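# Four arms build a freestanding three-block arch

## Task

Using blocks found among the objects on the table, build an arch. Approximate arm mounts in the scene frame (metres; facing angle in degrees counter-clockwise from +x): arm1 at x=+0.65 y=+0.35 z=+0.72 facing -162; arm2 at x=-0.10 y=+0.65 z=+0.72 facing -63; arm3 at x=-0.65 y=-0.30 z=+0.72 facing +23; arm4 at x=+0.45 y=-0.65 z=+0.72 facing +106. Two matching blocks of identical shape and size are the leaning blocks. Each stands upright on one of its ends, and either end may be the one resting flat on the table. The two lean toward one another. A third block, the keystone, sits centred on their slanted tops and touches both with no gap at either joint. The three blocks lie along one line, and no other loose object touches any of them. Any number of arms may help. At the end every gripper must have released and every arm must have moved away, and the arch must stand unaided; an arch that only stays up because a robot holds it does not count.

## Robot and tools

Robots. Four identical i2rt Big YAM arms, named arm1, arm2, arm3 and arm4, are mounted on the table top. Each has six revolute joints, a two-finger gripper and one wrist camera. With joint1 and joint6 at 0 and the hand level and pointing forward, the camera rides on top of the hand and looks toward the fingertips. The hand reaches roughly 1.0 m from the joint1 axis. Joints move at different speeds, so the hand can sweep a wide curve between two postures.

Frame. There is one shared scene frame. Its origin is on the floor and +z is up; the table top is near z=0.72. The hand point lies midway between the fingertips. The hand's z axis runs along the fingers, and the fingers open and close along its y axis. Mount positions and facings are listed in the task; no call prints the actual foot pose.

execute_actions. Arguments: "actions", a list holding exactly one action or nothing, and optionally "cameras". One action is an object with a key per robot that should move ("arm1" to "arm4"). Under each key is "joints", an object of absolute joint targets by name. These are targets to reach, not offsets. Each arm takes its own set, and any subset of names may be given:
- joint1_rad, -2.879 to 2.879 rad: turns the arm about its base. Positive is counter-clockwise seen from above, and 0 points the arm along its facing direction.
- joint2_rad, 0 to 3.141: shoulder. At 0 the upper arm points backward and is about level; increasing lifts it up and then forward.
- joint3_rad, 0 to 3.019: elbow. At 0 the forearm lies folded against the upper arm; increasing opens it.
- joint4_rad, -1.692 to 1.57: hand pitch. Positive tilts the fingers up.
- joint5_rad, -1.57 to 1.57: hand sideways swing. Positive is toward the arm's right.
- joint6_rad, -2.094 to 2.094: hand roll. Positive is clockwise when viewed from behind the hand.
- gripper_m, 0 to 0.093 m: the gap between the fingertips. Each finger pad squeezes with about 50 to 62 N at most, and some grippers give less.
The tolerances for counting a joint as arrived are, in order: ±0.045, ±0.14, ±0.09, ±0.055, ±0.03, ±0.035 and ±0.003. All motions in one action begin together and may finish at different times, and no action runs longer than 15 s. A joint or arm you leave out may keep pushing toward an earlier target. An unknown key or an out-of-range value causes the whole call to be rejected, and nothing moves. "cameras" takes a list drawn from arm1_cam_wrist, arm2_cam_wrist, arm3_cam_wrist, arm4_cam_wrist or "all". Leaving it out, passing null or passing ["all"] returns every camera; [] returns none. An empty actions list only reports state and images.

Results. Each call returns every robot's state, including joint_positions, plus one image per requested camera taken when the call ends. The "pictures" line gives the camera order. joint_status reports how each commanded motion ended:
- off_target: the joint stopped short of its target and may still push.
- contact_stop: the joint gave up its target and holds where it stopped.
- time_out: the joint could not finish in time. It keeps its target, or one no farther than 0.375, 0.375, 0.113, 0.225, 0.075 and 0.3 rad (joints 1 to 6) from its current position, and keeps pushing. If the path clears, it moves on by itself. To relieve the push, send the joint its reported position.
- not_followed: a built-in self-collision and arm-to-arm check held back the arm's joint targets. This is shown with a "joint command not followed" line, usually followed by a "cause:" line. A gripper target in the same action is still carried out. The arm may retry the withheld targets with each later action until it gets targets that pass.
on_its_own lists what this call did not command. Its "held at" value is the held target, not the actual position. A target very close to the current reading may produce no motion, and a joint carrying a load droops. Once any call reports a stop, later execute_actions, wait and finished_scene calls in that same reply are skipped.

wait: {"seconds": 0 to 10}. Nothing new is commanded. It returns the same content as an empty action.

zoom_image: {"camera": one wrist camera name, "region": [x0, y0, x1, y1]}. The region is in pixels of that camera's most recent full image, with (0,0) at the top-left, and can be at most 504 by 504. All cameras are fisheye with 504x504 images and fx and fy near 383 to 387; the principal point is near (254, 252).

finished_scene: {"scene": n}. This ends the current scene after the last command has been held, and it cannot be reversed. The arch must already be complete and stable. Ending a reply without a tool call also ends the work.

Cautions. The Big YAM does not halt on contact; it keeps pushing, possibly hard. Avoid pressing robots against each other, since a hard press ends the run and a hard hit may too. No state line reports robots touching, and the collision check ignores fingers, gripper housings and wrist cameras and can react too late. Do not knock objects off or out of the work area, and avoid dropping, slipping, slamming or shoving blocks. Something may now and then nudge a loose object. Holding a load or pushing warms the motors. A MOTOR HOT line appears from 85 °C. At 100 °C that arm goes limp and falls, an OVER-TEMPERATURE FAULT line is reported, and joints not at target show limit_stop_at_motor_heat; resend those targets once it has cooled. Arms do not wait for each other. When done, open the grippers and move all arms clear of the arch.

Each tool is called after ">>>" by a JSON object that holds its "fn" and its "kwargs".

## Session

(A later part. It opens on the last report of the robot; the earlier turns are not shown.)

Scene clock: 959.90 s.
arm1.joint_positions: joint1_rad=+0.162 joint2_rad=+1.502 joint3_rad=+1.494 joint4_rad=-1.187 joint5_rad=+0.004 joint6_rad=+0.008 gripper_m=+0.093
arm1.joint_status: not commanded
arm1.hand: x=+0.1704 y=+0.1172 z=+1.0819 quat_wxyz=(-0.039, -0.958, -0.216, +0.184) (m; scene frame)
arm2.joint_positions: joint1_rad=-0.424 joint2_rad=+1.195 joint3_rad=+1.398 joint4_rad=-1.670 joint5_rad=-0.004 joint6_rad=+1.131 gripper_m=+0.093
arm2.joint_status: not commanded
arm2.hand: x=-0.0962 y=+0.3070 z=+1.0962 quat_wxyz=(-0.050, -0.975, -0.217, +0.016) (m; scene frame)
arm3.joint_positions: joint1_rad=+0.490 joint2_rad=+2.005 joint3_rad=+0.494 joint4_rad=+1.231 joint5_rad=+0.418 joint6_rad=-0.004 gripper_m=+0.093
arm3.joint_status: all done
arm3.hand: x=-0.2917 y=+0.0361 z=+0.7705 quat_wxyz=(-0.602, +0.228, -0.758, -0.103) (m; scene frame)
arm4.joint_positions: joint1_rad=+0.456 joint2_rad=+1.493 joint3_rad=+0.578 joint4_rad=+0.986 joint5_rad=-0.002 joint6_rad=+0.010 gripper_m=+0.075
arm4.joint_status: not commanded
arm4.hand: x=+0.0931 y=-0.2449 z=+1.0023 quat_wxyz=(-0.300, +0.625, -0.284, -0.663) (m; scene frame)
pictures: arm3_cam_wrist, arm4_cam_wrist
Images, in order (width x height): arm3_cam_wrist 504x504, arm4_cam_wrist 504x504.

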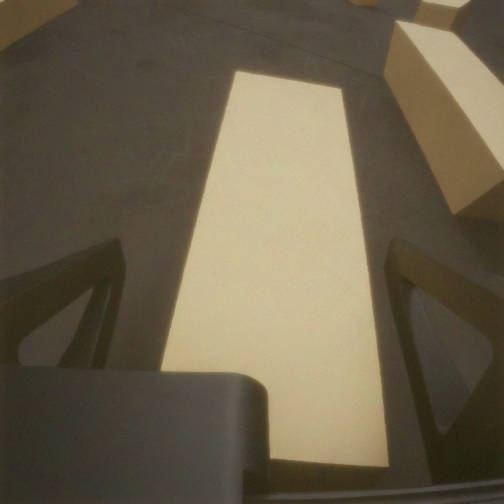

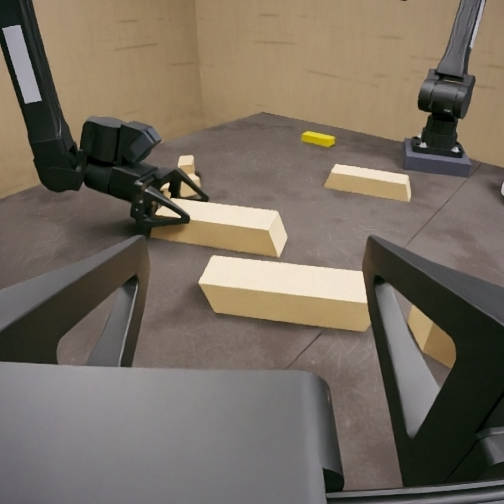

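Lower a bit with the wrist, then close.

>>> {"fn": "execute_actions", "kwargs": {"actions": [{"arm3":{"joints":{"joint1_rad":0.45,"joint4_rad":1.12}}}], "cameras": []}}

>>> {"fn": "execute_actions", "kwargs": {"actions": [{"arm3":{"joints":{"gripper_m":0.045}}}], "cameras": ["arm3_cam_wrist","arm4_cam_wrist"]}}

>>> {"fn": "execute_actions", "kwargs": {"actions": [{"arm3":{"joints":{"joint2_rad":1.6,"joint3_rad":0.9,"joint4_rad":0.4,"joint5_rad":0}}}], "cameras": ["arm4_cam_wrist"]}}

>>> {"fn": "execute_actions", "kwargs": {"actions": [{"arm3":{"joints":{"joint2_rad":1.7,"joint3_rad":1.1,"joint4_rad":-1.69}}}], "cameras": ["arm3_cam_wrist","arm4_cam_wrist"]}}

Scene clock: 969.83 s.
arm1.joint_positions: joint1_rad=+0.162 joint2_rad=+1.502 joint3_rad=+1.494 joint4_rad=-1.187 joint5_rad=+0.004 joint6_rad=+0.008 gripper_m=+0.093
arm1.joint_status: not commanded
arm1.hand: x=+0.1704 y=+0.1172 z=+1.0819 quat_wxyz=(-0.039, -0.958, -0.216, +0.184) (m; scene frame)
arm2.joint_positions: joint1_rad=-0.424 joint2_rad=+1.195 joint3_rad=+1.398 joint4_rad=-1.670 joint5_rad=-0.004 joint6_rad=+1.131 gripper_m=+0.093
arm2.joint_status: not commanded
arm2.hand: x=-0.0962 y=+0.3070 z=+1.0962 quat_wxyz=(-0.050, -0.975, -0.217, +0.016) (m; scene frame)
arm3.joint_positions: joint1_rad=+0.458 joint2_rad=+2.005 joint3_rad=+0.494 joint4_rad=+1.135 joint5_rad=+0.418 joint6_rad=-0.004 gripper_m=+0.093
arm3.joint_status: all done
arm3.hand: x=-0.2860 y=+0.0190 z=+0.7494 quat_wxyz=(-0.571, +0.234, -0.783, -0.072) (m; scene frame)
arm4.joint_positions: joint1_rad=+0.456 joint2_rad=+1.493 joint3_rad=+0.578 joint4_rad=+0.986 joint5_rad=-0.002 joint6_rad=+0.010 gripper_m=+0.075
arm4.joint_status: not commanded
arm4.hand: x=+0.0931 y=-0.2449 z=+1.0023 quat_wxyz=(-0.300, +0.625, -0.284, -0.663) (m; scene frame)
pictures: none
No camera images: the call's "cameras" was empty. Leave "cameras" out to get every camera's image.

Scene clock: 970.43 s.
arm1.joint_positions: joint1_rad=+0.162 joint2_rad=+1.502 joint3_rad=+1.494 joint4_rad=-1.187 joint5_rad=+0.004 joint6_rad=+0.008 gripper_m=+0.093
arm1.joint_status: not commanded
arm1.hand: x=+0.1704 y=+0.1172 z=+1.0819 quat_wxyz=(-0.039, -0.958, -0.216, +0.184) (m; scene frame)
arm2.joint_positions: joint1_rad=-0.424 joint2_rad=+1.195 joint3_rad=+1.398 joint4_rad=-1.670 joint5_rad=-0.004 joint6_rad=+1.131 gripper_m=+0.093
arm2.joint_status: not commanded
arm2.hand: x=-0.0962 y=+0.3070 z=+1.0962 quat_wxyz=(-0.050, -0.975, -0.217, +0.016) (m; scene frame)
arm3.joint_positions: joint1_rad=+0.458 joint2_rad=+2.005 joint3_rad=+0.494 joint4_rad=+1.133 joint5_rad=+0.416 joint6_rad=-0.003 gripper_m=+0.064
arm3.joint_status: gripper_m off_target (ended at +0.064, target +0.045)
arm3.hand: x=-0.2862 y=+0.0191 z=+0.7490 quat_wxyz=(-0.570, +0.235, -0.784, -0.072) (m; scene frame)
arm4.joint_positions: joint1_rad=+0.456 joint2_rad=+1.493 joint3_rad=+0.578 joint4_rad=+0.986 joint5_rad=-0.002 joint6_rad=+0.010 gripper_m=+0.075
arm4.joint_status: not commanded
arm4.hand: x=+0.0931 y=-0.2449 z=+1.0023 quat_wxyz=(-0.300, +0.625, -0.284, -0.663) (m; scene frame)
pictures: arm3_cam_wrist, arm4_cam_wrist
Images, in order (width x height): arm3_cam_wrist 504x504, arm4_cam_wrist 504x504.

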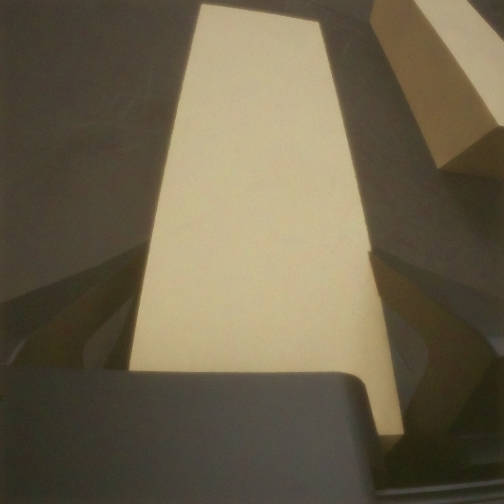

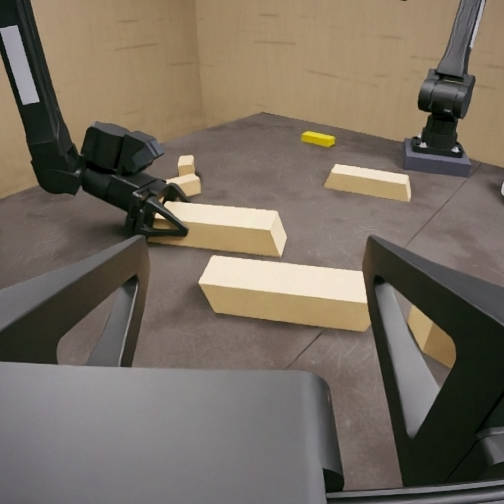

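Scene clock: 971.97 s.
arm1.joint_positions: joint1_rad=+0.162 joint2_rad=+1.502 joint3_rad=+1.494 joint4_rad=-1.187 joint5_rad=+0.004 joint6_rad=+0.008 gripper_m=+0.093
arm1.joint_status: not commanded
arm1.hand: x=+0.1704 y=+0.1172 z=+1.0819 quat_wxyz=(-0.039, -0.958, -0.216, +0.184) (m; scene frame)
arm2.joint_positions: joint1_rad=-0.424 joint2_rad=+1.195 joint3_rad=+1.398 joint4_rad=-1.670 joint5_rad=-0.004 joint6_rad=+1.131 gripper_m=+0.093
arm2.joint_status: not commanded
arm2.hand: x=-0.0962 y=+0.3070 z=+1.0962 quat_wxyz=(-0.050, -0.975, -0.217, +0.016) (m; scene frame)
arm3.joint_positions: joint1_rad=+0.449 joint2_rad=+1.614 joint3_rad=+0.872 joint4_rad=+0.385 joint5_rad=+0.003 joint6_rad=-0.001 gripper_m=+0.062
arm3.joint_status: all done
arm3.hand: x=-0.2447 y=+0.1652 z=+0.9319 quat_wxyz=(-0.520, +0.340, -0.748, -0.233) (m; scene frame)
arm4.joint_positions: joint1_rad=+0.456 joint2_rad=+1.493 joint3_rad=+0.578 joint4_rad=+0.986 joint5_rad=-0.002 joint6_rad=+0.010 gripper_m=+0.075
arm4.joint_status: not commanded
arm4.hand: x=+0.0931 y=-0.2449 z=+1.0023 quat_wxyz=(-0.300, +0.625, -0.284, -0.663) (m; scene frame)
pictures: arm4_cam_wrist
Images, in order (width x height): arm4_cam_wrist 504x504.

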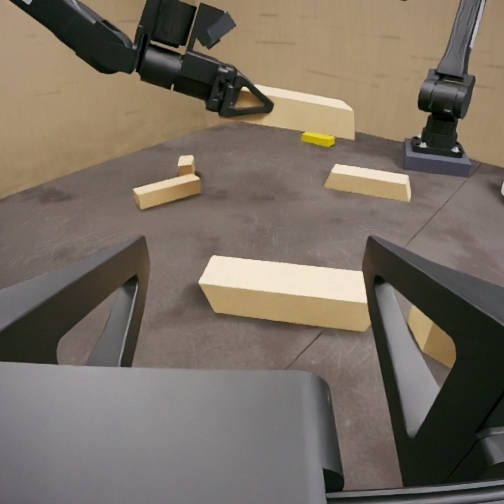

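Scene clock: 974.00 s.
arm1.joint_positions: joint1_rad=+0.162 joint2_rad=+1.502 joint3_rad=+1.494 joint4_rad=-1.187 joint5_rad=+0.004 joint6_rad=+0.008 gripper_m=+0.093
arm1.joint_status: not commanded
arm1.hand: x=+0.1704 y=+0.1172 z=+1.0819 quat_wxyz=(-0.039, -0.958, -0.216, +0.184) (m; scene frame)
arm2.joint_positions: joint1_rad=-0.424 joint2_rad=+1.195 joint3_rad=+1.398 joint4_rad=-1.670 joint5_rad=-0.004 joint6_rad=+1.131 gripper_m=+0.093
arm2.joint_status: not commanded
arm2.hand: x=-0.0962 y=+0.3070 z=+1.0962 quat_wxyz=(-0.050, -0.975, -0.217, +0.016) (m; scene frame)
arm3.joint_positions: joint1_rad=+0.449 joint2_rad=+1.705 joint3_rad=+1.077 joint4_rad=-1.658 joint5_rad=+0.003 joint6_rad=-0.001 gripper_m=+0.061
arm3.joint_status: all done
arm3.hand: x=-0.4619 y=-0.0837 z=+0.8577 quat_wxyz=(+0.318, +0.388, -0.852, +0.147) (m; scene frame)
arm4.joint_positions: joint1_rad=+0.456 joint2_rad=+1.493 joint3_rad=+0.578 joint4_rad=+0.986 joint5_rad=-0.002 joint6_rad=+0.010 gripper_m=+0.075
arm4.joint_status: not commanded
arm4.hand: x=+0.0931 y=-0.2449 z=+1.0023 quat_wxyz=(-0.300, +0.625, -0.284, -0.663) (m; scene frame)
pictures: arm3_cam_wrist, arm4_cam_wrist
Images, in order (width x height): arm3_cam_wrist 504x504, arm4_cam_wrist 504x504.

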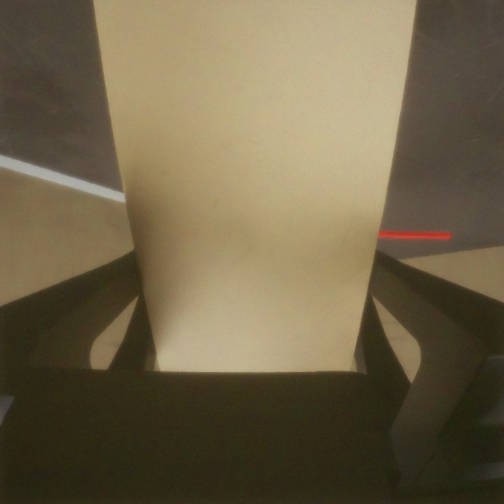

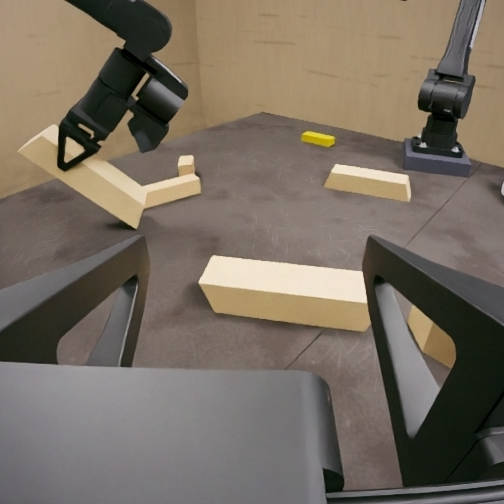

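>>> {"fn": "execute_actions", "kwargs": {"actions": [{"arm3":{"joints":{"joint2_rad":1.95,"joint3_rad":1.45,"joint4_rad":-1.25}}}], "cameras": ["arm4_cam_wrist"]}}

Scene clock: 983.07 s.
arm1.joint_positions: joint1_rad=+0.162 joint2_rad=+1.502 joint3_rad=+1.494 joint4_rad=-1.187 joint5_rad=+0.004 joint6_rad=+0.008 gripper_m=+0.093
arm1.joint_status: not commanded
arm1.hand: x=+0.1704 y=+0.1172 z=+1.0819 quat_wxyz=(-0.039, -0.958, -0.216, +0.184) (m; scene frame)
arm2.joint_positions: joint1_rad=-0.424 joint2_rad=+1.195 joint3_rad=+1.398 joint4_rad=-1.670 joint5_rad=-0.004 joint6_rad=+1.131 gripper_m=+0.093
arm2.joint_status: not commanded
arm2.hand: x=-0.0962 y=+0.3070 z=+1.0962 quat_wxyz=(-0.050, -0.975, -0.217, +0.016) (m; scene frame)
arm3.joint_positions: joint1_rad=+0.449 joint2_rad=+1.947 joint3_rad=+1.404 joint4_rad=-1.261 joint5_rad=+0.003 joint6_rad=+0.000 gripper_m=+0.061
arm3.joint_status: all done
arm3.hand: x=-0.3260 y=+0.0717 z=+0.7915 quat_wxyz=(+0.106, +0.411, -0.904, +0.051) (m; scene frame)
arm4.joint_positions: joint1_rad=+0.456 joint2_rad=+1.493 joint3_rad=+0.578 joint4_rad=+0.986 joint5_rad=-0.002 joint6_rad=+0.010 gripper_m=+0.075
arm4.joint_status: not commanded
arm4.hand: x=+0.0931 y=-0.2449 z=+1.0023 quat_wxyz=(-0.300, +0.625, -0.284, -0.663) (m; scene frame)
pictures: arm4_cam_wrist
Images, in order (width x height): arm4_cam_wrist 504x504.

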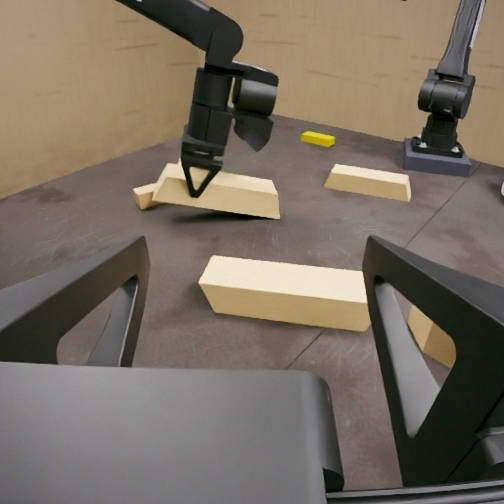

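>>> {"fn": "execute_actions", "kwargs": {"actions": [{"arm3":{"joints":{"joint1_rad":0.2,"joint4_rad":-1.1}}}], "cameras": []}}

>>> {"fn": "execute_actions", "kwargs": {"actions": [{"arm3":{"joints":{"joint2_rad":2.03,"joint4_rad":-1.05}}}], "cameras": ["arm4_cam_wrist"]}}

Scene clock: 989.87 s.
arm1.joint_positions: joint1_rad=+0.162 joint2_rad=+1.502 joint3_rad=+1.494 joint4_rad=-1.187 joint5_rad=+0.004 joint6_rad=+0.008 gripper_m=+0.093
arm1.joint_status: not commanded
arm1.hand: x=+0.1704 y=+0.1172 z=+1.0819 quat_wxyz=(-0.039, -0.958, -0.216, +0.184) (m; scene frame)
arm2.joint_positions: joint1_rad=-0.424 joint2_rad=+1.195 joint3_rad=+1.398 joint4_rad=-1.670 joint5_rad=-0.004 joint6_rad=+1.131 gripper_m=+0.093
arm2.joint_status: not commanded
arm2.hand: x=-0.0962 y=+0.3070 z=+1.0962 quat_wxyz=(-0.050, -0.975, -0.217, +0.016) (m; scene frame)
arm3.joint_positions: joint1_rad=+0.199 joint2_rad=+1.947 joint3_rad=+1.404 joint4_rad=-1.111 joint5_rad=+0.002 joint6_rad=+0.000 gripper_m=+0.061
arm3.joint_status: all done
arm3.hand: x=-0.2144 y=+0.0004 z=+0.7859 quat_wxyz=(+0.040, +0.297, -0.954, +0.015) (m; scene frame)
arm4.joint_positions: joint1_rad=+0.456 joint2_rad=+1.493 joint3_rad=+0.578 joint4_rad=+0.986 joint5_rad=-0.002 joint6_rad=+0.010 gripper_m=+0.075
arm4.joint_status: not commanded
arm4.hand: x=+0.0931 y=-0.2449 z=+1.0023 quat_wxyz=(-0.300, +0.625, -0.284, -0.663) (m; scene frame)
pictures: none
No camera images: the call's "cameras" was empty. Leave "cameras" out to get every camera's image.

Scene clock: 990.67 s.
arm1.joint_positions: joint1_rad=+0.162 joint2_rad=+1.502 joint3_rad=+1.494 joint4_rad=-1.187 joint5_rad=+0.004 joint6_rad=+0.008 gripper_m=+0.093
arm1.joint_status: not commanded
arm1.hand: x=+0.1704 y=+0.1172 z=+1.0819 quat_wxyz=(-0.039, -0.958, -0.216, +0.184) (m; scene frame)
arm2.joint_positions: joint1_rad=-0.424 joint2_rad=+1.195 joint3_rad=+1.398 joint4_rad=-1.670 joint5_rad=-0.004 joint6_rad=+1.131 gripper_m=+0.093
arm2.joint_status: not commanded
arm2.hand: x=-0.0962 y=+0.3070 z=+1.0962 quat_wxyz=(-0.050, -0.975, -0.217, +0.016) (m; scene frame)
arm3.joint_positions: joint1_rad=+0.199 joint2_rad=+2.013 joint3_rad=+1.404 joint4_rad=-1.059 joint5_rad=+0.002 joint6_rad=+0.000 gripper_m=+0.061
arm3.joint_status: all done
arm3.hand: x=-0.2110 y=+0.0026 z=+0.7512 quat_wxyz=(+0.046, +0.297, -0.954, +0.017) (m; scene frame)
arm4.joint_positions: joint1_rad=+0.456 joint2_rad=+1.493 joint3_rad=+0.578 joint4_rad=+0.986 joint5_rad=-0.002 joint6_rad=+0.010 gripper_m=+0.075
arm4.joint_status: not commanded
arm4.hand: x=+0.0931 y=-0.2449 z=+1.0023 quat_wxyz=(-0.300, +0.625, -0.284, -0.663) (m; scene frame)
pictures: arm4_cam_wrist
Images, in order (width x height): arm4_cam_wrist 504x504.

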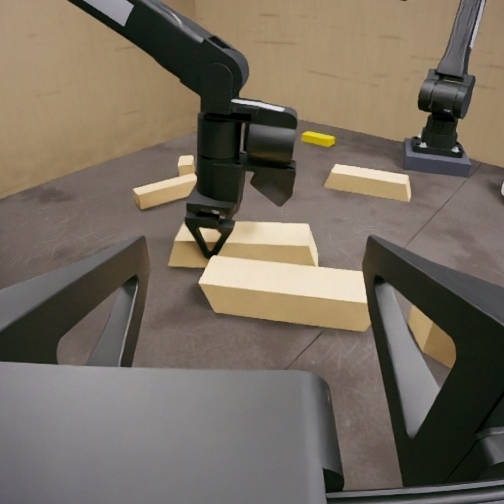

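>>> {"fn": "execute_actions", "kwargs": {"actions": [{"arm3":{"joints":{"gripper_m":0.093}}}], "cameras": []}}

>>> {"fn": "execute_actions", "kwargs": {"actions": [{"arm3":{"joints":{"joint2_rad":1.7,"joint3_rad":1.3}}}], "cameras": []}}

>>> {"fn": "execute_actions", "kwargs": {"actions": [{"arm3":{"joints":{"joint2_rad":1.8,"joint3_rad":0.4,"joint4_rad":1.2}}}], "cameras": []}}

>>> {"fn": "execute_actions", "kwargs": {"actions": [{"arm3":{"joints":{"joint2_rad":2.06,"joint3_rad":0.58,"joint4_rad":1.14}}}], "cameras": ["arm3_cam_wrist","arm4_cam_wrist"]}}

Scene clock: 1002.50 s.
arm1.joint_positions: joint1_rad=+0.162 joint2_rad=+1.502 joint3_rad=+1.494 joint4_rad=-1.187 joint5_rad=+0.004 joint6_rad=+0.008 gripper_m=+0.093
arm1.joint_status: not commanded
arm1.hand: x=+0.1704 y=+0.1172 z=+1.0819 quat_wxyz=(-0.039, -0.958, -0.216, +0.184) (m; scene frame)
arm2.joint_positions: joint1_rad=-0.424 joint2_rad=+1.195 joint3_rad=+1.398 joint4_rad=-1.670 joint5_rad=-0.004 joint6_rad=+1.131 gripper_m=+0.093
arm2.joint_status: not commanded
arm2.hand: x=-0.0962 y=+0.3070 z=+1.0962 quat_wxyz=(-0.050, -0.975, -0.217, +0.016) (m; scene frame)
arm3.joint_positions: joint1_rad=+0.199 joint2_rad=+2.013 joint3_rad=+1.404 joint4_rad=-1.059 joint5_rad=+0.002 joint6_rad=+0.000 gripper_m=+0.093
arm3.joint_status: all done
arm3.hand: x=-0.2110 y=+0.0026 z=+0.7512 quat_wxyz=(+0.046, +0.297, -0.954, +0.017) (m; scene frame)
arm4.joint_positions: joint1_rad=+0.456 joint2_rad=+1.493 joint3_rad=+0.578 joint4_rad=+0.986 joint5_rad=-0.002 joint6_rad=+0.010 gripper_m=+0.075
arm4.joint_status: not commanded
arm4.hand: x=+0.0931 y=-0.2449 z=+1.0023 quat_wxyz=(-0.300, +0.625, -0.284, -0.663) (m; scene frame)
pictures: none
No camera images: the call's "cameras" was empty. Leave "cameras" out to get every camera's image.

Scene clock: 1003.73 s.
arm1.joint_positions: joint1_rad=+0.162 joint2_rad=+1.502 joint3_rad=+1.494 joint4_rad=-1.187 joint5_rad=+0.004 joint6_rad=+0.008 gripper_m=+0.093
arm1.joint_status: not commanded
arm1.hand: x=+0.1704 y=+0.1172 z=+1.0819 quat_wxyz=(-0.039, -0.958, -0.216, +0.184) (m; scene frame)
arm2.joint_positions: joint1_rad=-0.424 joint2_rad=+1.195 joint3_rad=+1.398 joint4_rad=-1.670 joint5_rad=-0.004 joint6_rad=+1.131 gripper_m=+0.093
arm2.joint_status: not commanded
arm2.hand: x=-0.0962 y=+0.3070 z=+1.0962 quat_wxyz=(-0.050, -0.975, -0.217, +0.016) (m; scene frame)
arm3.joint_positions: joint1_rad=+0.199 joint2_rad=+1.675 joint3_rad=+1.302 joint4_rad=-1.056 joint5_rad=+0.002 joint6_rad=+0.000 gripper_m=+0.093
arm3.joint_status: all done
arm3.hand: x=-0.2239 y=-0.0059 z=+0.8879 quat_wxyz=(-0.067, +0.296, -0.953, -0.018) (m; scene frame)
arm4.joint_positions: joint1_rad=+0.456 joint2_rad=+1.493 joint3_rad=+0.578 joint4_rad=+0.986 joint5_rad=-0.002 joint6_rad=+0.010 gripper_m=+0.075
arm4.joint_status: not commanded
arm4.hand: x=+0.0931 y=-0.2449 z=+1.0023 quat_wxyz=(-0.300, +0.625, -0.284, -0.663) (m; scene frame)
pictures: none
No camera images: the call's "cameras" was empty. Leave "cameras" out to get every camera's image.

Scene clock: 1005.83 s.
arm1.joint_positions: joint1_rad=+0.162 joint2_rad=+1.502 joint3_rad=+1.494 joint4_rad=-1.187 joint5_rad=+0.004 joint6_rad=+0.008 gripper_m=+0.093
arm1.joint_status: not commanded
arm1.hand: x=+0.1704 y=+0.1172 z=+1.0819 quat_wxyz=(-0.039, -0.958, -0.216, +0.184) (m; scene frame)
arm2.joint_positions: joint1_rad=-0.424 joint2_rad=+1.195 joint3_rad=+1.398 joint4_rad=-1.670 joint5_rad=-0.004 joint6_rad=+1.131 gripper_m=+0.093
arm2.joint_status: not commanded
arm2.hand: x=-0.0962 y=+0.3070 z=+1.0962 quat_wxyz=(-0.050, -0.975, -0.217, +0.016) (m; scene frame)
arm3.joint_positions: joint1_rad=+0.199 joint2_rad=+1.794 joint3_rad=+0.404 joint4_rad=+1.178 joint5_rad=-0.002 joint6_rad=+0.003 gripper_m=+0.093
arm3.joint_status: all done
arm3.hand: x=-0.2558 y=-0.0272 z=+0.8276 quat_wxyz=(-0.599, +0.231, -0.743, -0.187) (m; scene frame)
arm4.joint_positions: joint1_rad=+0.456 joint2_rad=+1.493 joint3_rad=+0.578 joint4_rad=+0.986 joint5_rad=-0.002 joint6_rad=+0.010 gripper_m=+0.075
arm4.joint_status: not commanded
arm4.hand: x=+0.0931 y=-0.2449 z=+1.0023 quat_wxyz=(-0.300, +0.625, -0.284, -0.663) (m; scene frame)
pictures: none
No camera images: the call's "cameras" was empty. Leave "cameras" out to get every camera's image.

Scene clock: 1006.87 s.
arm1.joint_positions: joint1_rad=+0.162 joint2_rad=+1.502 joint3_rad=+1.494 joint4_rad=-1.187 joint5_rad=+0.004 joint6_rad=+0.008 gripper_m=+0.093
arm1.joint_status: not commanded
arm1.hand: x=+0.1704 y=+0.1172 z=+1.0819 quat_wxyz=(-0.039, -0.958, -0.216, +0.184) (m; scene frame)
arm2.joint_positions: joint1_rad=-0.424 joint2_rad=+1.195 joint3_rad=+1.398 joint4_rad=-1.670 joint5_rad=-0.004 joint6_rad=+1.131 gripper_m=+0.093
arm2.joint_status: not commanded
arm2.hand: x=-0.0962 y=+0.3070 z=+1.0962 quat_wxyz=(-0.050, -0.975, -0.217, +0.016) (m; scene frame)
arm3.joint_positions: joint1_rad=+0.199 joint2_rad=+2.049 joint3_rad=+0.572 joint4_rad=+1.151 joint5_rad=-0.002 joint6_rad=+0.003 gripper_m=+0.093
arm3.joint_status: all done
arm3.hand: x=-0.2193 y=-0.0023 z=+0.7470 quat_wxyz=(-0.556, +0.241, -0.776, -0.174) (m; scene frame)
arm4.joint_positions: joint1_rad=+0.456 joint2_rad=+1.493 joint3_rad=+0.578 joint4_rad=+0.986 joint5_rad=-0.002 joint6_rad=+0.010 gripper_m=+0.075
arm4.joint_status: not commanded
arm4.hand: x=+0.0931 y=-0.2449 z=+1.0023 quat_wxyz=(-0.300, +0.625, -0.284, -0.663) (m; scene frame)
pictures: arm3_cam_wrist, arm4_cam_wrist
Images, in order (width x height): arm3_cam_wrist 504x504, arm4_cam_wrist 504x504.

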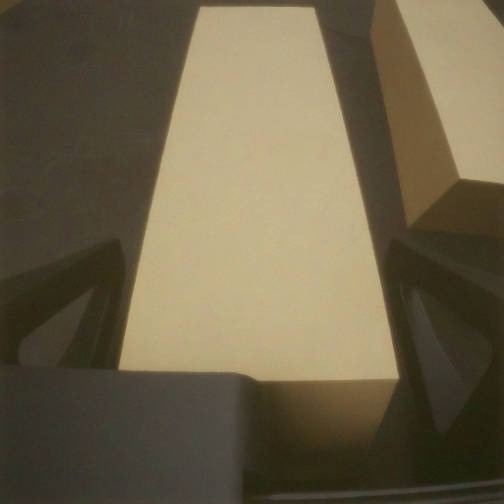

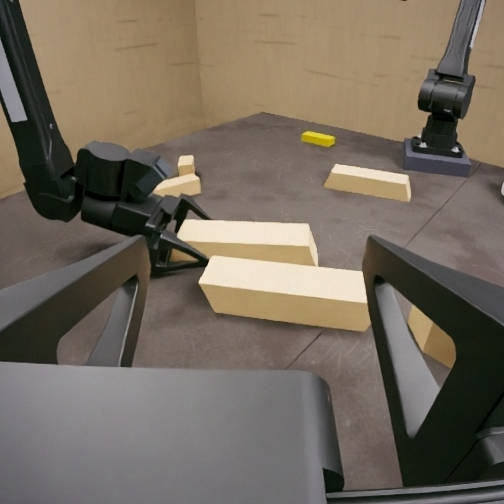

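>>> {"fn": "execute_actions", "kwargs": {"actions": [{"arm3":{"joints":{"gripper_m":0.045}}}], "cameras": []}}

>>> {"fn": "execute_actions", "kwargs": {"actions": [{"arm3":{"joints":{"joint2_rad":1.7,"joint3_rad":1.5,"joint4_rad":0.0}}}], "cameras": []}}

>>> {"fn": "execute_actions", "kwargs": {"actions": [{"arm3":{"joints":{"joint2_rad":1.95,"joint3_rad":1.9,"joint4_rad":-1.69}}}], "cameras": ["arm4_cam_wrist"]}}

>>> {"fn": "execute_actions", "kwargs": {"actions": [{"arm3":{"joints":{"joint2_rad":2.15,"joint3_rad":1.75}}}], "cameras": ["arm4_cam_wrist"]}}

Scene clock: 1017.43 s.
arm1.joint_positions: joint1_rad=+0.162 joint2_rad=+1.502 joint3_rad=+1.494 joint4_rad=-1.187 joint5_rad=+0.004 joint6_rad=+0.008 gripper_m=+0.093
arm1.joint_status: not commanded
arm1.hand: x=+0.1704 y=+0.1172 z=+1.0819 quat_wxyz=(-0.039, -0.958, -0.216, +0.184) (m; scene frame)
arm2.joint_positions: joint1_rad=-0.424 joint2_rad=+1.195 joint3_rad=+1.398 joint4_rad=-1.670 joint5_rad=-0.004 joint6_rad=+1.131 gripper_m=+0.093
arm2.joint_status: not commanded
arm2.hand: x=-0.0962 y=+0.3070 z=+1.0962 quat_wxyz=(-0.050, -0.975, -0.217, +0.016) (m; scene frame)
arm3.joint_positions: joint1_rad=+0.199 joint2_rad=+2.049 joint3_rad=+0.572 joint4_rad=+1.151 joint5_rad=-0.001 joint6_rad=+0.003 gripper_m=+0.061
arm3.joint_status: gripper_m off_target (ended at +0.061, target +0.045)
arm3.hand: x=-0.2192 y=-0.0025 z=+0.7470 quat_wxyz=(-0.556, +0.241, -0.776, -0.173) (m; scene frame)
arm4.joint_positions: joint1_rad=+0.456 joint2_rad=+1.493 joint3_rad=+0.578 joint4_rad=+0.986 joint5_rad=-0.002 joint6_rad=+0.010 gripper_m=+0.075
arm4.joint_status: not commanded
arm4.hand: x=+0.0931 y=-0.2449 z=+1.0023 quat_wxyz=(-0.300, +0.625, -0.284, -0.663) (m; scene frame)
pictures: none
No camera images: the call's "cameras" was empty. Leave "cameras" out to get every camera's image.

Scene clock: 1019.07 s.
arm1.joint_positions: joint1_rad=+0.162 joint2_rad=+1.502 joint3_rad=+1.494 joint4_rad=-1.187 joint5_rad=+0.004 joint6_rad=+0.008 gripper_m=+0.093
arm1.joint_status: not commanded
arm1.hand: x=+0.1704 y=+0.1172 z=+1.0819 quat_wxyz=(-0.039, -0.958, -0.216, +0.184) (m; scene frame)
arm2.joint_positions: joint1_rad=-0.424 joint2_rad=+1.195 joint3_rad=+1.398 joint4_rad=-1.670 joint5_rad=-0.004 joint6_rad=+1.131 gripper_m=+0.093
arm2.joint_status: not commanded
arm2.hand: x=-0.0962 y=+0.3070 z=+1.0962 quat_wxyz=(-0.050, -0.975, -0.217, +0.016) (m; scene frame)
arm3.joint_positions: joint1_rad=+0.199 joint2_rad=+1.711 joint3_rad=+1.415 joint4_rad=-0.014 joint5_rad=-0.001 joint6_rad=+0.003 gripper_m=+0.061
arm3.joint_status: all done
arm3.hand: x=-0.0411 y=+0.1212 z=+1.0797 quat_wxyz=(-0.562, +0.240, -0.772, -0.175) (m; scene frame)
arm4.joint_positions: joint1_rad=+0.456 joint2_rad=+1.493 joint3_rad=+0.578 joint4_rad=+0.986 joint5_rad=-0.002 joint6_rad=+0.010 gripper_m=+0.075
arm4.joint_status: not commanded
arm4.hand: x=+0.0931 y=-0.2449 z=+1.0023 quat_wxyz=(-0.300, +0.625, -0.284, -0.663) (m; scene frame)
pictures: none
No camera images: the call's "cameras" was empty. Leave "cameras" out to get every camera's image.

Scene clock: 1020.97 s.
arm1.joint_positions: joint1_rad=+0.162 joint2_rad=+1.502 joint3_rad=+1.494 joint4_rad=-1.187 joint5_rad=+0.004 joint6_rad=+0.008 gripper_m=+0.093
arm1.joint_status: not commanded
arm1.hand: x=+0.1704 y=+0.1172 z=+1.0819 quat_wxyz=(-0.039, -0.958, -0.216, +0.184) (m; scene frame)
arm2.joint_positions: joint1_rad=-0.424 joint2_rad=+1.195 joint3_rad=+1.398 joint4_rad=-1.670 joint5_rad=-0.004 joint6_rad=+1.131 gripper_m=+0.093
arm2.joint_status: not commanded
arm2.hand: x=-0.0962 y=+0.3070 z=+1.0962 quat_wxyz=(-0.050, -0.975, -0.217, +0.016) (m; scene frame)
arm3.joint_positions: joint1_rad=+0.199 joint2_rad=+1.977 joint3_rad=+1.824 joint4_rad=-1.670 joint5_rad=-0.001 joint6_rad=+0.003 gripper_m=+0.061
arm3.joint_status: all done
arm3.hand: x=-0.1989 y=+0.0121 z=+0.9261 quat_wxyz=(+0.120, +0.293, -0.948, +0.039) (m; scene frame)
arm4.joint_positions: joint1_rad=+0.456 joint2_rad=+1.493 joint3_rad=+0.578 joint4_rad=+0.986 joint5_rad=-0.002 joint6_rad=+0.010 gripper_m=+0.075
arm4.joint_status: not commanded
arm4.hand: x=+0.0931 y=-0.2449 z=+1.0023 quat_wxyz=(-0.300, +0.625, -0.284, -0.663) (m; scene frame)
pictures: arm4_cam_wrist
Images, in order (width x height): arm4_cam_wrist 504x504.

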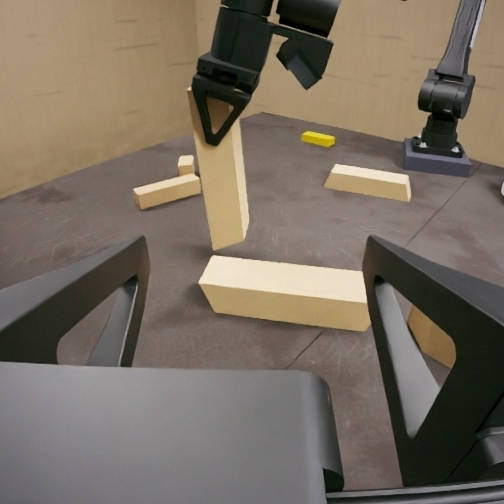

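Scene clock: 1021.80 s.
arm1.joint_positions: joint1_rad=+0.162 joint2_rad=+1.502 joint3_rad=+1.494 joint4_rad=-1.187 joint5_rad=+0.004 joint6_rad=+0.008 gripper_m=+0.093
arm1.joint_status: not commanded
arm1.hand: x=+0.1704 y=+0.1172 z=+1.0819 quat_wxyz=(-0.039, -0.958, -0.216, +0.184) (m; scene frame)
arm2.joint_positions: joint1_rad=-0.424 joint2_rad=+1.195 joint3_rad=+1.398 joint4_rad=-1.670 joint5_rad=-0.004 joint6_rad=+1.131 gripper_m=+0.093
arm2.joint_status: not commanded
arm2.hand: x=-0.0962 y=+0.3070 z=+1.0962 quat_wxyz=(-0.050, -0.975, -0.217, +0.016) (m; scene frame)
arm3.joint_positions: joint1_rad=+0.199 joint2_rad=+2.044 joint3_rad=+1.806 joint4_rad=-1.690 joint5_rad=-0.002 joint6_rad=+0.003 gripper_m=+0.061
arm3.joint_status: all done
arm3.hand: x=-0.2071 y=+0.0065 z=+0.8868 quat_wxyz=(+0.170, +0.290, -0.940, +0.054) (m; scene frame)
arm4.joint_positions: joint1_rad=+0.456 joint2_rad=+1.493 joint3_rad=+0.578 joint4_rad=+0.986 joint5_rad=-0.002 joint6_rad=+0.010 gripper_m=+0.075
arm4.joint_status: not commanded
arm4.hand: x=+0.0931 y=-0.2449 z=+1.0023 quat_wxyz=(-0.300, +0.625, -0.284, -0.663) (m; scene frame)
pictures: arm4_cam_wrist
Images, in order (width x height): arm4_cam_wrist 504x504.

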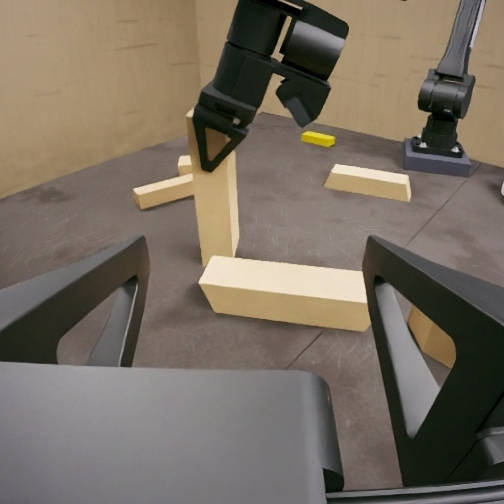

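>>> {"fn": "execute_actions", "kwargs": {"actions": [{"arm3":{"joints":{"joint2_rad":2.2,"joint3_rad":2.05}}}], "cameras": ["arm4_cam_wrist"]}}

>>> {"fn": "execute_actions", "kwargs": {"actions": [{"arm3":{"joints":{"joint2_rad":2.4,"joint3_rad":2.2}}}], "cameras": ["arm4_cam_wrist"]}}

Scene clock: 1029.77 s.
arm1.joint_positions: joint1_rad=+0.162 joint2_rad=+1.502 joint3_rad=+1.494 joint4_rad=-1.187 joint5_rad=+0.004 joint6_rad=+0.008 gripper_m=+0.093
arm1.joint_status: not commanded
arm1.hand: x=+0.1704 y=+0.1172 z=+1.0819 quat_wxyz=(-0.039, -0.958, -0.216, +0.184) (m; scene frame)
arm2.joint_positions: joint1_rad=-0.424 joint2_rad=+1.195 joint3_rad=+1.398 joint4_rad=-1.670 joint5_rad=-0.004 joint6_rad=+1.131 gripper_m=+0.093
arm2.joint_status: not commanded
arm2.hand: x=-0.0962 y=+0.3070 z=+1.0962 quat_wxyz=(-0.050, -0.975, -0.217, +0.016) (m; scene frame)
arm3.joint_positions: joint1_rad=+0.199 joint2_rad=+2.163 joint3_rad=+1.987 joint4_rad=-1.692 joint5_rad=-0.002 joint6_rad=+0.003 gripper_m=+0.061
arm3.joint_status: all done
arm3.hand: x=-0.1632 y=+0.0367 z=+0.8750 quat_wxyz=(+0.142, +0.292, -0.945, +0.045) (m; scene frame)
arm4.joint_positions: joint1_rad=+0.456 joint2_rad=+1.493 joint3_rad=+0.578 joint4_rad=+0.986 joint5_rad=-0.002 joint6_rad=+0.010 gripper_m=+0.075
arm4.joint_status: not commanded
arm4.hand: x=+0.0931 y=-0.2449 z=+1.0023 quat_wxyz=(-0.300, +0.625, -0.284, -0.663) (m; scene frame)
pictures: arm4_cam_wrist
Images, in order (width x height): arm4_cam_wrist 504x504.

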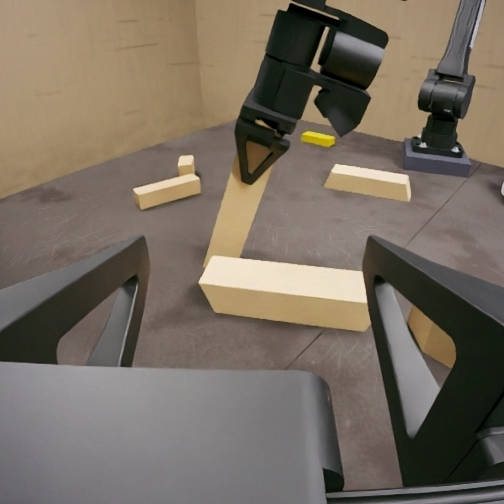

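Scene clock: 1031.83 s.
arm1.joint_positions: joint1_rad=+0.162 joint2_rad=+1.502 joint3_rad=+1.494 joint4_rad=-1.187 joint5_rad=+0.004 joint6_rad=+0.008 gripper_m=+0.093
arm1.joint_status: not commanded
arm1.hand: x=+0.1704 y=+0.1172 z=+1.0819 quat_wxyz=(-0.039, -0.958, -0.216, +0.184) (m; scene frame)
arm2.joint_positions: joint1_rad=-0.424 joint2_rad=+1.195 joint3_rad=+1.398 joint4_rad=-1.670 joint5_rad=-0.004 joint6_rad=+1.131 gripper_m=+0.093
arm2.joint_status: not commanded
arm2.hand: x=-0.0962 y=+0.3070 z=+1.0962 quat_wxyz=(-0.050, -0.975, -0.217, +0.016) (m; scene frame)
arm3.joint_positions: joint1_rad=+0.199 joint2_rad=+2.258 joint3_rad=+2.154 joint4_rad=-1.692 joint5_rad=+0.001 joint6_rad=+0.004 gripper_m=+0.061
arm3.joint_status: joint2_rad time_out (moved +0.094 of +0.237); the others done
arm3.on_its_own: joint2_rad reads +2.258 and still pushes toward +2.400 since a time_out
arm3.hand: x=-0.1249 y=+0.0625 z=+0.8717 quat_wxyz=(+0.107, +0.293, -0.949, +0.035) (m; scene frame)
arm4.joint_positions: joint1_rad=+0.456 joint2_rad=+1.493 joint3_rad=+0.578 joint4_rad=+0.986 joint5_rad=-0.002 joint6_rad=+0.010 gripper_m=+0.075
arm4.joint_status: not commanded
arm4.hand: x=+0.0931 y=-0.2449 z=+1.0023 quat_wxyz=(-0.300, +0.625, -0.284, -0.663) (m; scene frame)
pictures: arm4_cam_wrist
Images, in order (width x height): arm4_cam_wrist 504x504.

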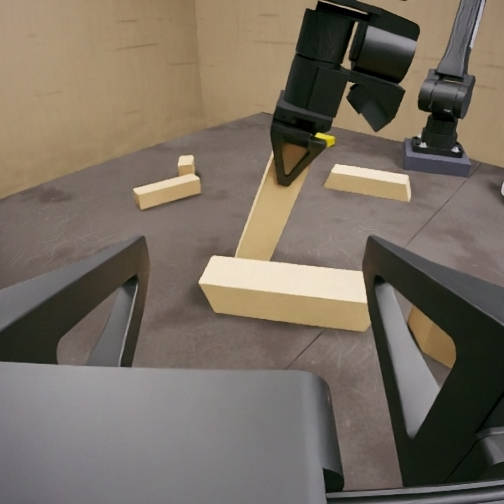

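>>> {"fn": "execute_actions", "kwargs": {"actions": [{"arm3":{"joints":{"joint2_rad":2.22,"joint3_rad":2.16,"gripper_m":0.093}}}], "cameras": []}}

>>> {"fn": "execute_actions", "kwargs": {"actions": [{"arm3":{"joints":{"joint2_rad":2.1,"joint3_rad":2.1,"joint4_rad":-1.55}}}], "cameras": ["arm3_cam_wrist","arm4_cam_wrist"]}}

Scene clock: 1041.00 s.
arm1.joint_positions: joint1_rad=+0.162 joint2_rad=+1.502 joint3_rad=+1.494 joint4_rad=-1.187 joint5_rad=+0.004 joint6_rad=+0.008 gripper_m=+0.093
arm1.joint_status: not commanded
arm1.hand: x=+0.1704 y=+0.1172 z=+1.0819 quat_wxyz=(-0.039, -0.958, -0.216, +0.184) (m; scene frame)
arm2.joint_positions: joint1_rad=-0.424 joint2_rad=+1.195 joint3_rad=+1.398 joint4_rad=-1.670 joint5_rad=-0.004 joint6_rad=+1.131 gripper_m=+0.093
arm2.joint_status: not commanded
arm2.hand: x=-0.0962 y=+0.3070 z=+1.0962 quat_wxyz=(-0.050, -0.975, -0.217, +0.016) (m; scene frame)
arm3.joint_positions: joint1_rad=+0.199 joint2_rad=+2.228 joint3_rad=+2.163 joint4_rad=-1.692 joint5_rad=+0.001 joint6_rad=+0.004 gripper_m=+0.093
arm3.joint_status: all done
arm3.hand: x=-0.1225 y=+0.0642 z=+0.8930 quat_wxyz=(+0.089, +0.293, -0.951, +0.030) (m; scene frame)
arm4.joint_positions: joint1_rad=+0.456 joint2_rad=+1.493 joint3_rad=+0.578 joint4_rad=+0.986 joint5_rad=-0.002 joint6_rad=+0.010 gripper_m=+0.075
arm4.joint_status: not commanded
arm4.hand: x=+0.0931 y=-0.2449 z=+1.0023 quat_wxyz=(-0.300, +0.625, -0.284, -0.663) (m; scene frame)
pictures: none
No camera images: the call's "cameras" was empty. Leave "cameras" out to get every camera's image.

Scene clock: 1042.43 s.
arm1.joint_positions: joint1_rad=+0.162 joint2_rad=+1.502 joint3_rad=+1.494 joint4_rad=-1.187 joint5_rad=+0.004 joint6_rad=+0.008 gripper_m=+0.093
arm1.joint_status: not commanded
arm1.hand: x=+0.1704 y=+0.1172 z=+1.0819 quat_wxyz=(-0.039, -0.958, -0.216, +0.184) (m; scene frame)
arm2.joint_positions: joint1_rad=-0.424 joint2_rad=+1.195 joint3_rad=+1.398 joint4_rad=-1.670 joint5_rad=-0.004 joint6_rad=+1.131 gripper_m=+0.093
arm2.joint_status: not commanded
arm2.hand: x=-0.0962 y=+0.3070 z=+1.0962 quat_wxyz=(-0.050, -0.975, -0.217, +0.016) (m; scene frame)
arm3.joint_positions: joint1_rad=+0.199 joint2_rad=+2.086 joint3_rad=+2.106 joint4_rad=-1.564 joint5_rad=+0.001 joint6_rad=+0.004 gripper_m=+0.093
arm3.joint_status: all done
arm3.hand: x=-0.1114 y=+0.0720 z=+0.9590 quat_wxyz=(-0.013, +0.295, -0.955, -0.002) (m; scene frame)
arm4.joint_positions: joint1_rad=+0.456 joint2_rad=+1.493 joint3_rad=+0.578 joint4_rad=+0.986 joint5_rad=-0.002 joint6_rad=+0.010 gripper_m=+0.075
arm4.joint_status: not commanded
arm4.hand: x=+0.0931 y=-0.2449 z=+1.0023 quat_wxyz=(-0.300, +0.625, -0.284, -0.663) (m; scene frame)
pictures: arm3_cam_wrist, arm4_cam_wrist
Images, in order (width x height): arm3_cam_wrist 504x504, arm4_cam_wrist 504x504.

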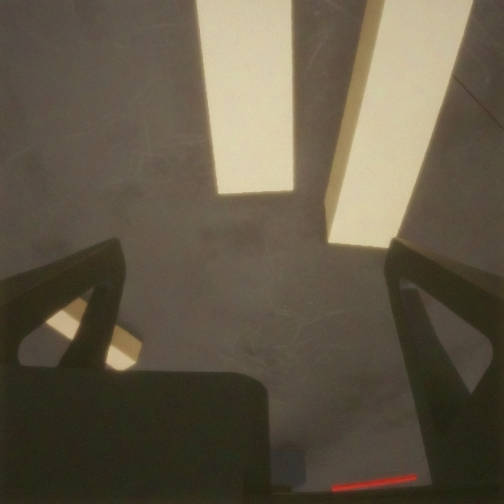

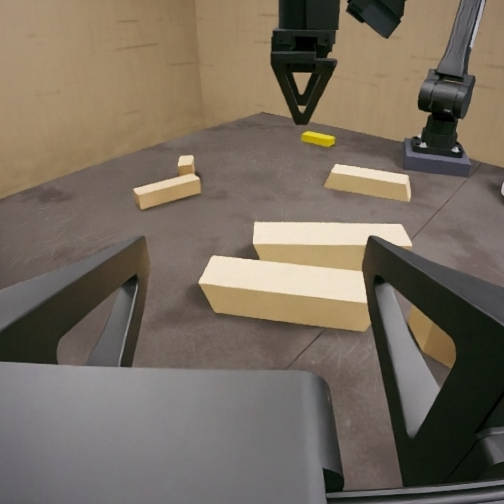

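>>> {"fn": "execute_actions", "kwargs": {"actions": [{"arm3":{"joints":{"joint2_rad":2.4,"joint3_rad":2.4,"joint4_rad":-1.5}}}], "cameras": ["arm3_cam_wrist","arm4_cam_wrist"]}}

Scene clock: 1055.73 s.
arm1.joint_positions: joint1_rad=+0.162 joint2_rad=+1.502 joint3_rad=+1.494 joint4_rad=-1.187 joint5_rad=+0.004 joint6_rad=+0.008 gripper_m=+0.093
arm1.joint_status: not commanded
arm1.hand: x=+0.1704 y=+0.1172 z=+1.0819 quat_wxyz=(-0.039, -0.958, -0.216, +0.184) (m; scene frame)
arm2.joint_positions: joint1_rad=-0.424 joint2_rad=+1.195 joint3_rad=+1.398 joint4_rad=-1.670 joint5_rad=-0.004 joint6_rad=+1.131 gripper_m=+0.093
arm2.joint_status: not commanded
arm2.hand: x=-0.0962 y=+0.3070 z=+1.0962 quat_wxyz=(-0.050, -0.975, -0.217, +0.016) (m; scene frame)
arm3.joint_positions: joint1_rad=+0.199 joint2_rad=+2.404 joint3_rad=+2.346 joint4_rad=-1.509 joint5_rad=+0.001 joint6_rad=+0.004 gripper_m=+0.093
arm3.joint_status: all done
arm3.hand: x=-0.0504 y=+0.1136 z=+0.8368 quat_wxyz=(-0.002, +0.295, -0.956, +0.001) (m; scene frame)
arm4.joint_positions: joint1_rad=+0.456 joint2_rad=+1.493 joint3_rad=+0.578 joint4_rad=+0.986 joint5_rad=-0.002 joint6_rad=+0.010 gripper_m=+0.075
arm4.joint_status: not commanded
arm4.hand: x=+0.0931 y=-0.2449 z=+1.0023 quat_wxyz=(-0.300, +0.625, -0.284, -0.663) (m; scene frame)
pictures: arm3_cam_wrist, arm4_cam_wrist
Images, in order (width x height): arm3_cam_wrist 504x504, arm4_cam_wrist 504x504.

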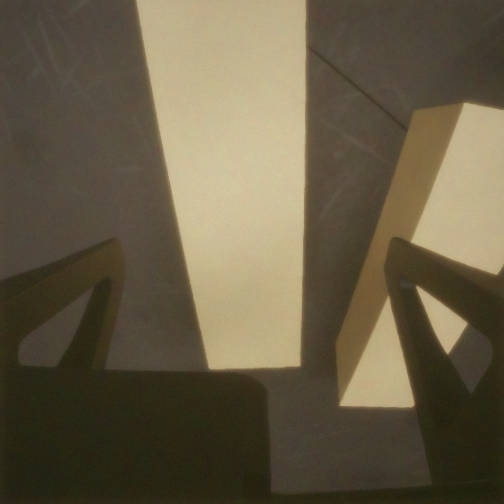

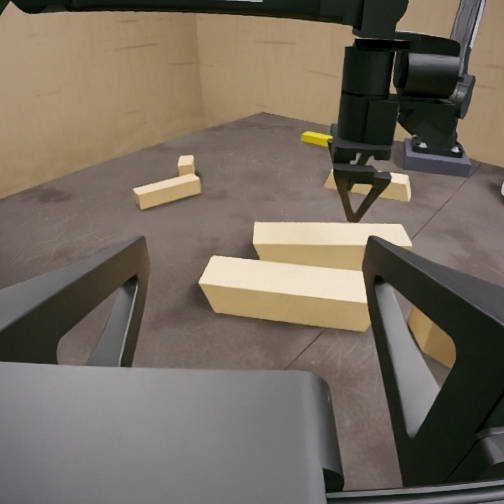

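>>> {"fn": "execute_actions", "kwargs": {"actions": [{"arm3":{"joints":{"joint1_rad":0.225,"gripper_m":0.082}}}], "cameras": []}}

>>> {"fn": "execute_actions", "kwargs": {"actions": [{"arm3":{"joints":{"joint2_rad":2.53,"joint4_rad":-1.36}}}], "cameras": ["arm3_cam_wrist","arm4_cam_wrist"]}}

Scene clock: 1063.40 s.
arm1.joint_positions: joint1_rad=+0.162 joint2_rad=+1.502 joint3_rad=+1.494 joint4_rad=-1.187 joint5_rad=+0.004 joint6_rad=+0.008 gripper_m=+0.093
arm1.joint_status: not commanded
arm1.hand: x=+0.1704 y=+0.1172 z=+1.0819 quat_wxyz=(-0.039, -0.958, -0.216, +0.184) (m; scene frame)
arm2.joint_positions: joint1_rad=-0.424 joint2_rad=+1.195 joint3_rad=+1.398 joint4_rad=-1.670 joint5_rad=-0.004 joint6_rad=+1.131 gripper_m=+0.093
arm2.joint_status: not commanded
arm2.hand: x=-0.0962 y=+0.3070 z=+1.0962 quat_wxyz=(-0.050, -0.975, -0.217, +0.016) (m; scene frame)
arm3.joint_positions: joint1_rad=+0.215 joint2_rad=+2.404 joint3_rad=+2.346 joint4_rad=-1.509 joint5_rad=+0.001 joint6_rad=+0.004 gripper_m=+0.082
arm3.joint_status: all done
arm3.hand: x=-0.0571 y=+0.1232 z=+0.8368 quat_wxyz=(-0.002, +0.302, -0.953, +0.001) (m; scene frame)
arm4.joint_positions: joint1_rad=+0.456 joint2_rad=+1.493 joint3_rad=+0.578 joint4_rad=+0.986 joint5_rad=-0.002 joint6_rad=+0.010 gripper_m=+0.075
arm4.joint_status: not commanded
arm4.hand: x=+0.0931 y=-0.2449 z=+1.0023 quat_wxyz=(-0.300, +0.625, -0.284, -0.663) (m; scene frame)
pictures: none
No camera images: the call's "cameras" was empty. Leave "cameras" out to get every camera's image.

Scene clock: 1064.90 s.
arm1.joint_positions: joint1_rad=+0.162 joint2_rad=+1.502 joint3_rad=+1.494 joint4_rad=-1.187 joint5_rad=+0.004 joint6_rad=+0.008 gripper_m=+0.093
arm1.joint_status: not commanded
arm1.hand: x=+0.1704 y=+0.1172 z=+1.0819 quat_wxyz=(-0.039, -0.958, -0.216, +0.184) (m; scene frame)
arm2.joint_positions: joint1_rad=-0.424 joint2_rad=+1.195 joint3_rad=+1.398 joint4_rad=-1.670 joint5_rad=-0.004 joint6_rad=+1.131 gripper_m=+0.093
arm2.joint_status: not commanded
arm2.hand: x=-0.0962 y=+0.3070 z=+1.0962 quat_wxyz=(-0.050, -0.975, -0.217, +0.016) (m; scene frame)
arm3.joint_positions: joint1_rad=+0.215 joint2_rad=+2.520 joint3_rad=+2.361 joint4_rad=-1.373 joint5_rad=+0.001 joint6_rad=+0.004 gripper_m=+0.082
arm3.joint_status: all done
arm3.hand: x=-0.0360 y=+0.1380 z=+0.7599 quat_wxyz=(-0.018, +0.302, -0.953, -0.004) (m; scene frame)
arm4.joint_positions: joint1_rad=+0.456 joint2_rad=+1.493 joint3_rad=+0.578 joint4_rad=+0.986 joint5_rad=-0.002 joint6_rad=+0.010 gripper_m=+0.075
arm4.joint_status: not commanded
arm4.hand: x=+0.0931 y=-0.2449 z=+1.0023 quat_wxyz=(-0.300, +0.625, -0.284, -0.663) (m; scene frame)
pictures: arm3_cam_wrist, arm4_cam_wrist
Images, in order (width x height): arm3_cam_wrist 504x504, arm4_cam_wrist 504x504.

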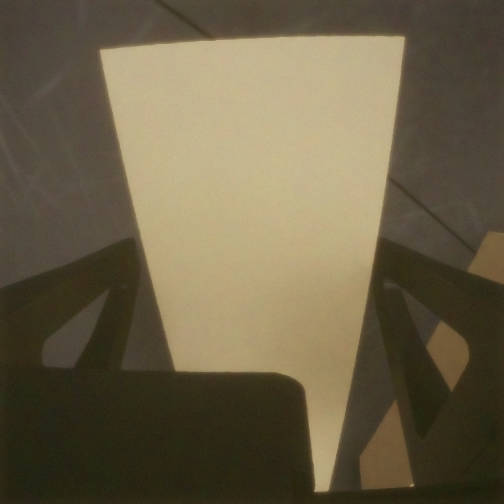

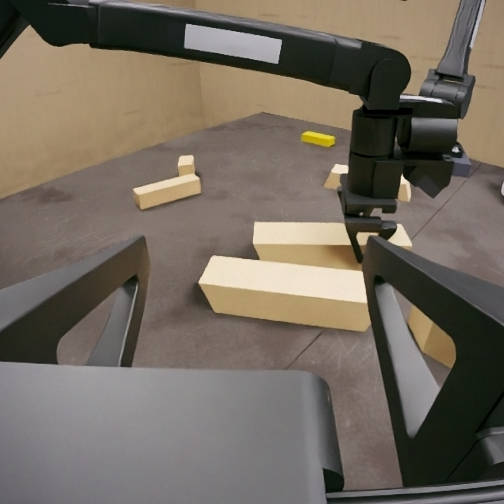

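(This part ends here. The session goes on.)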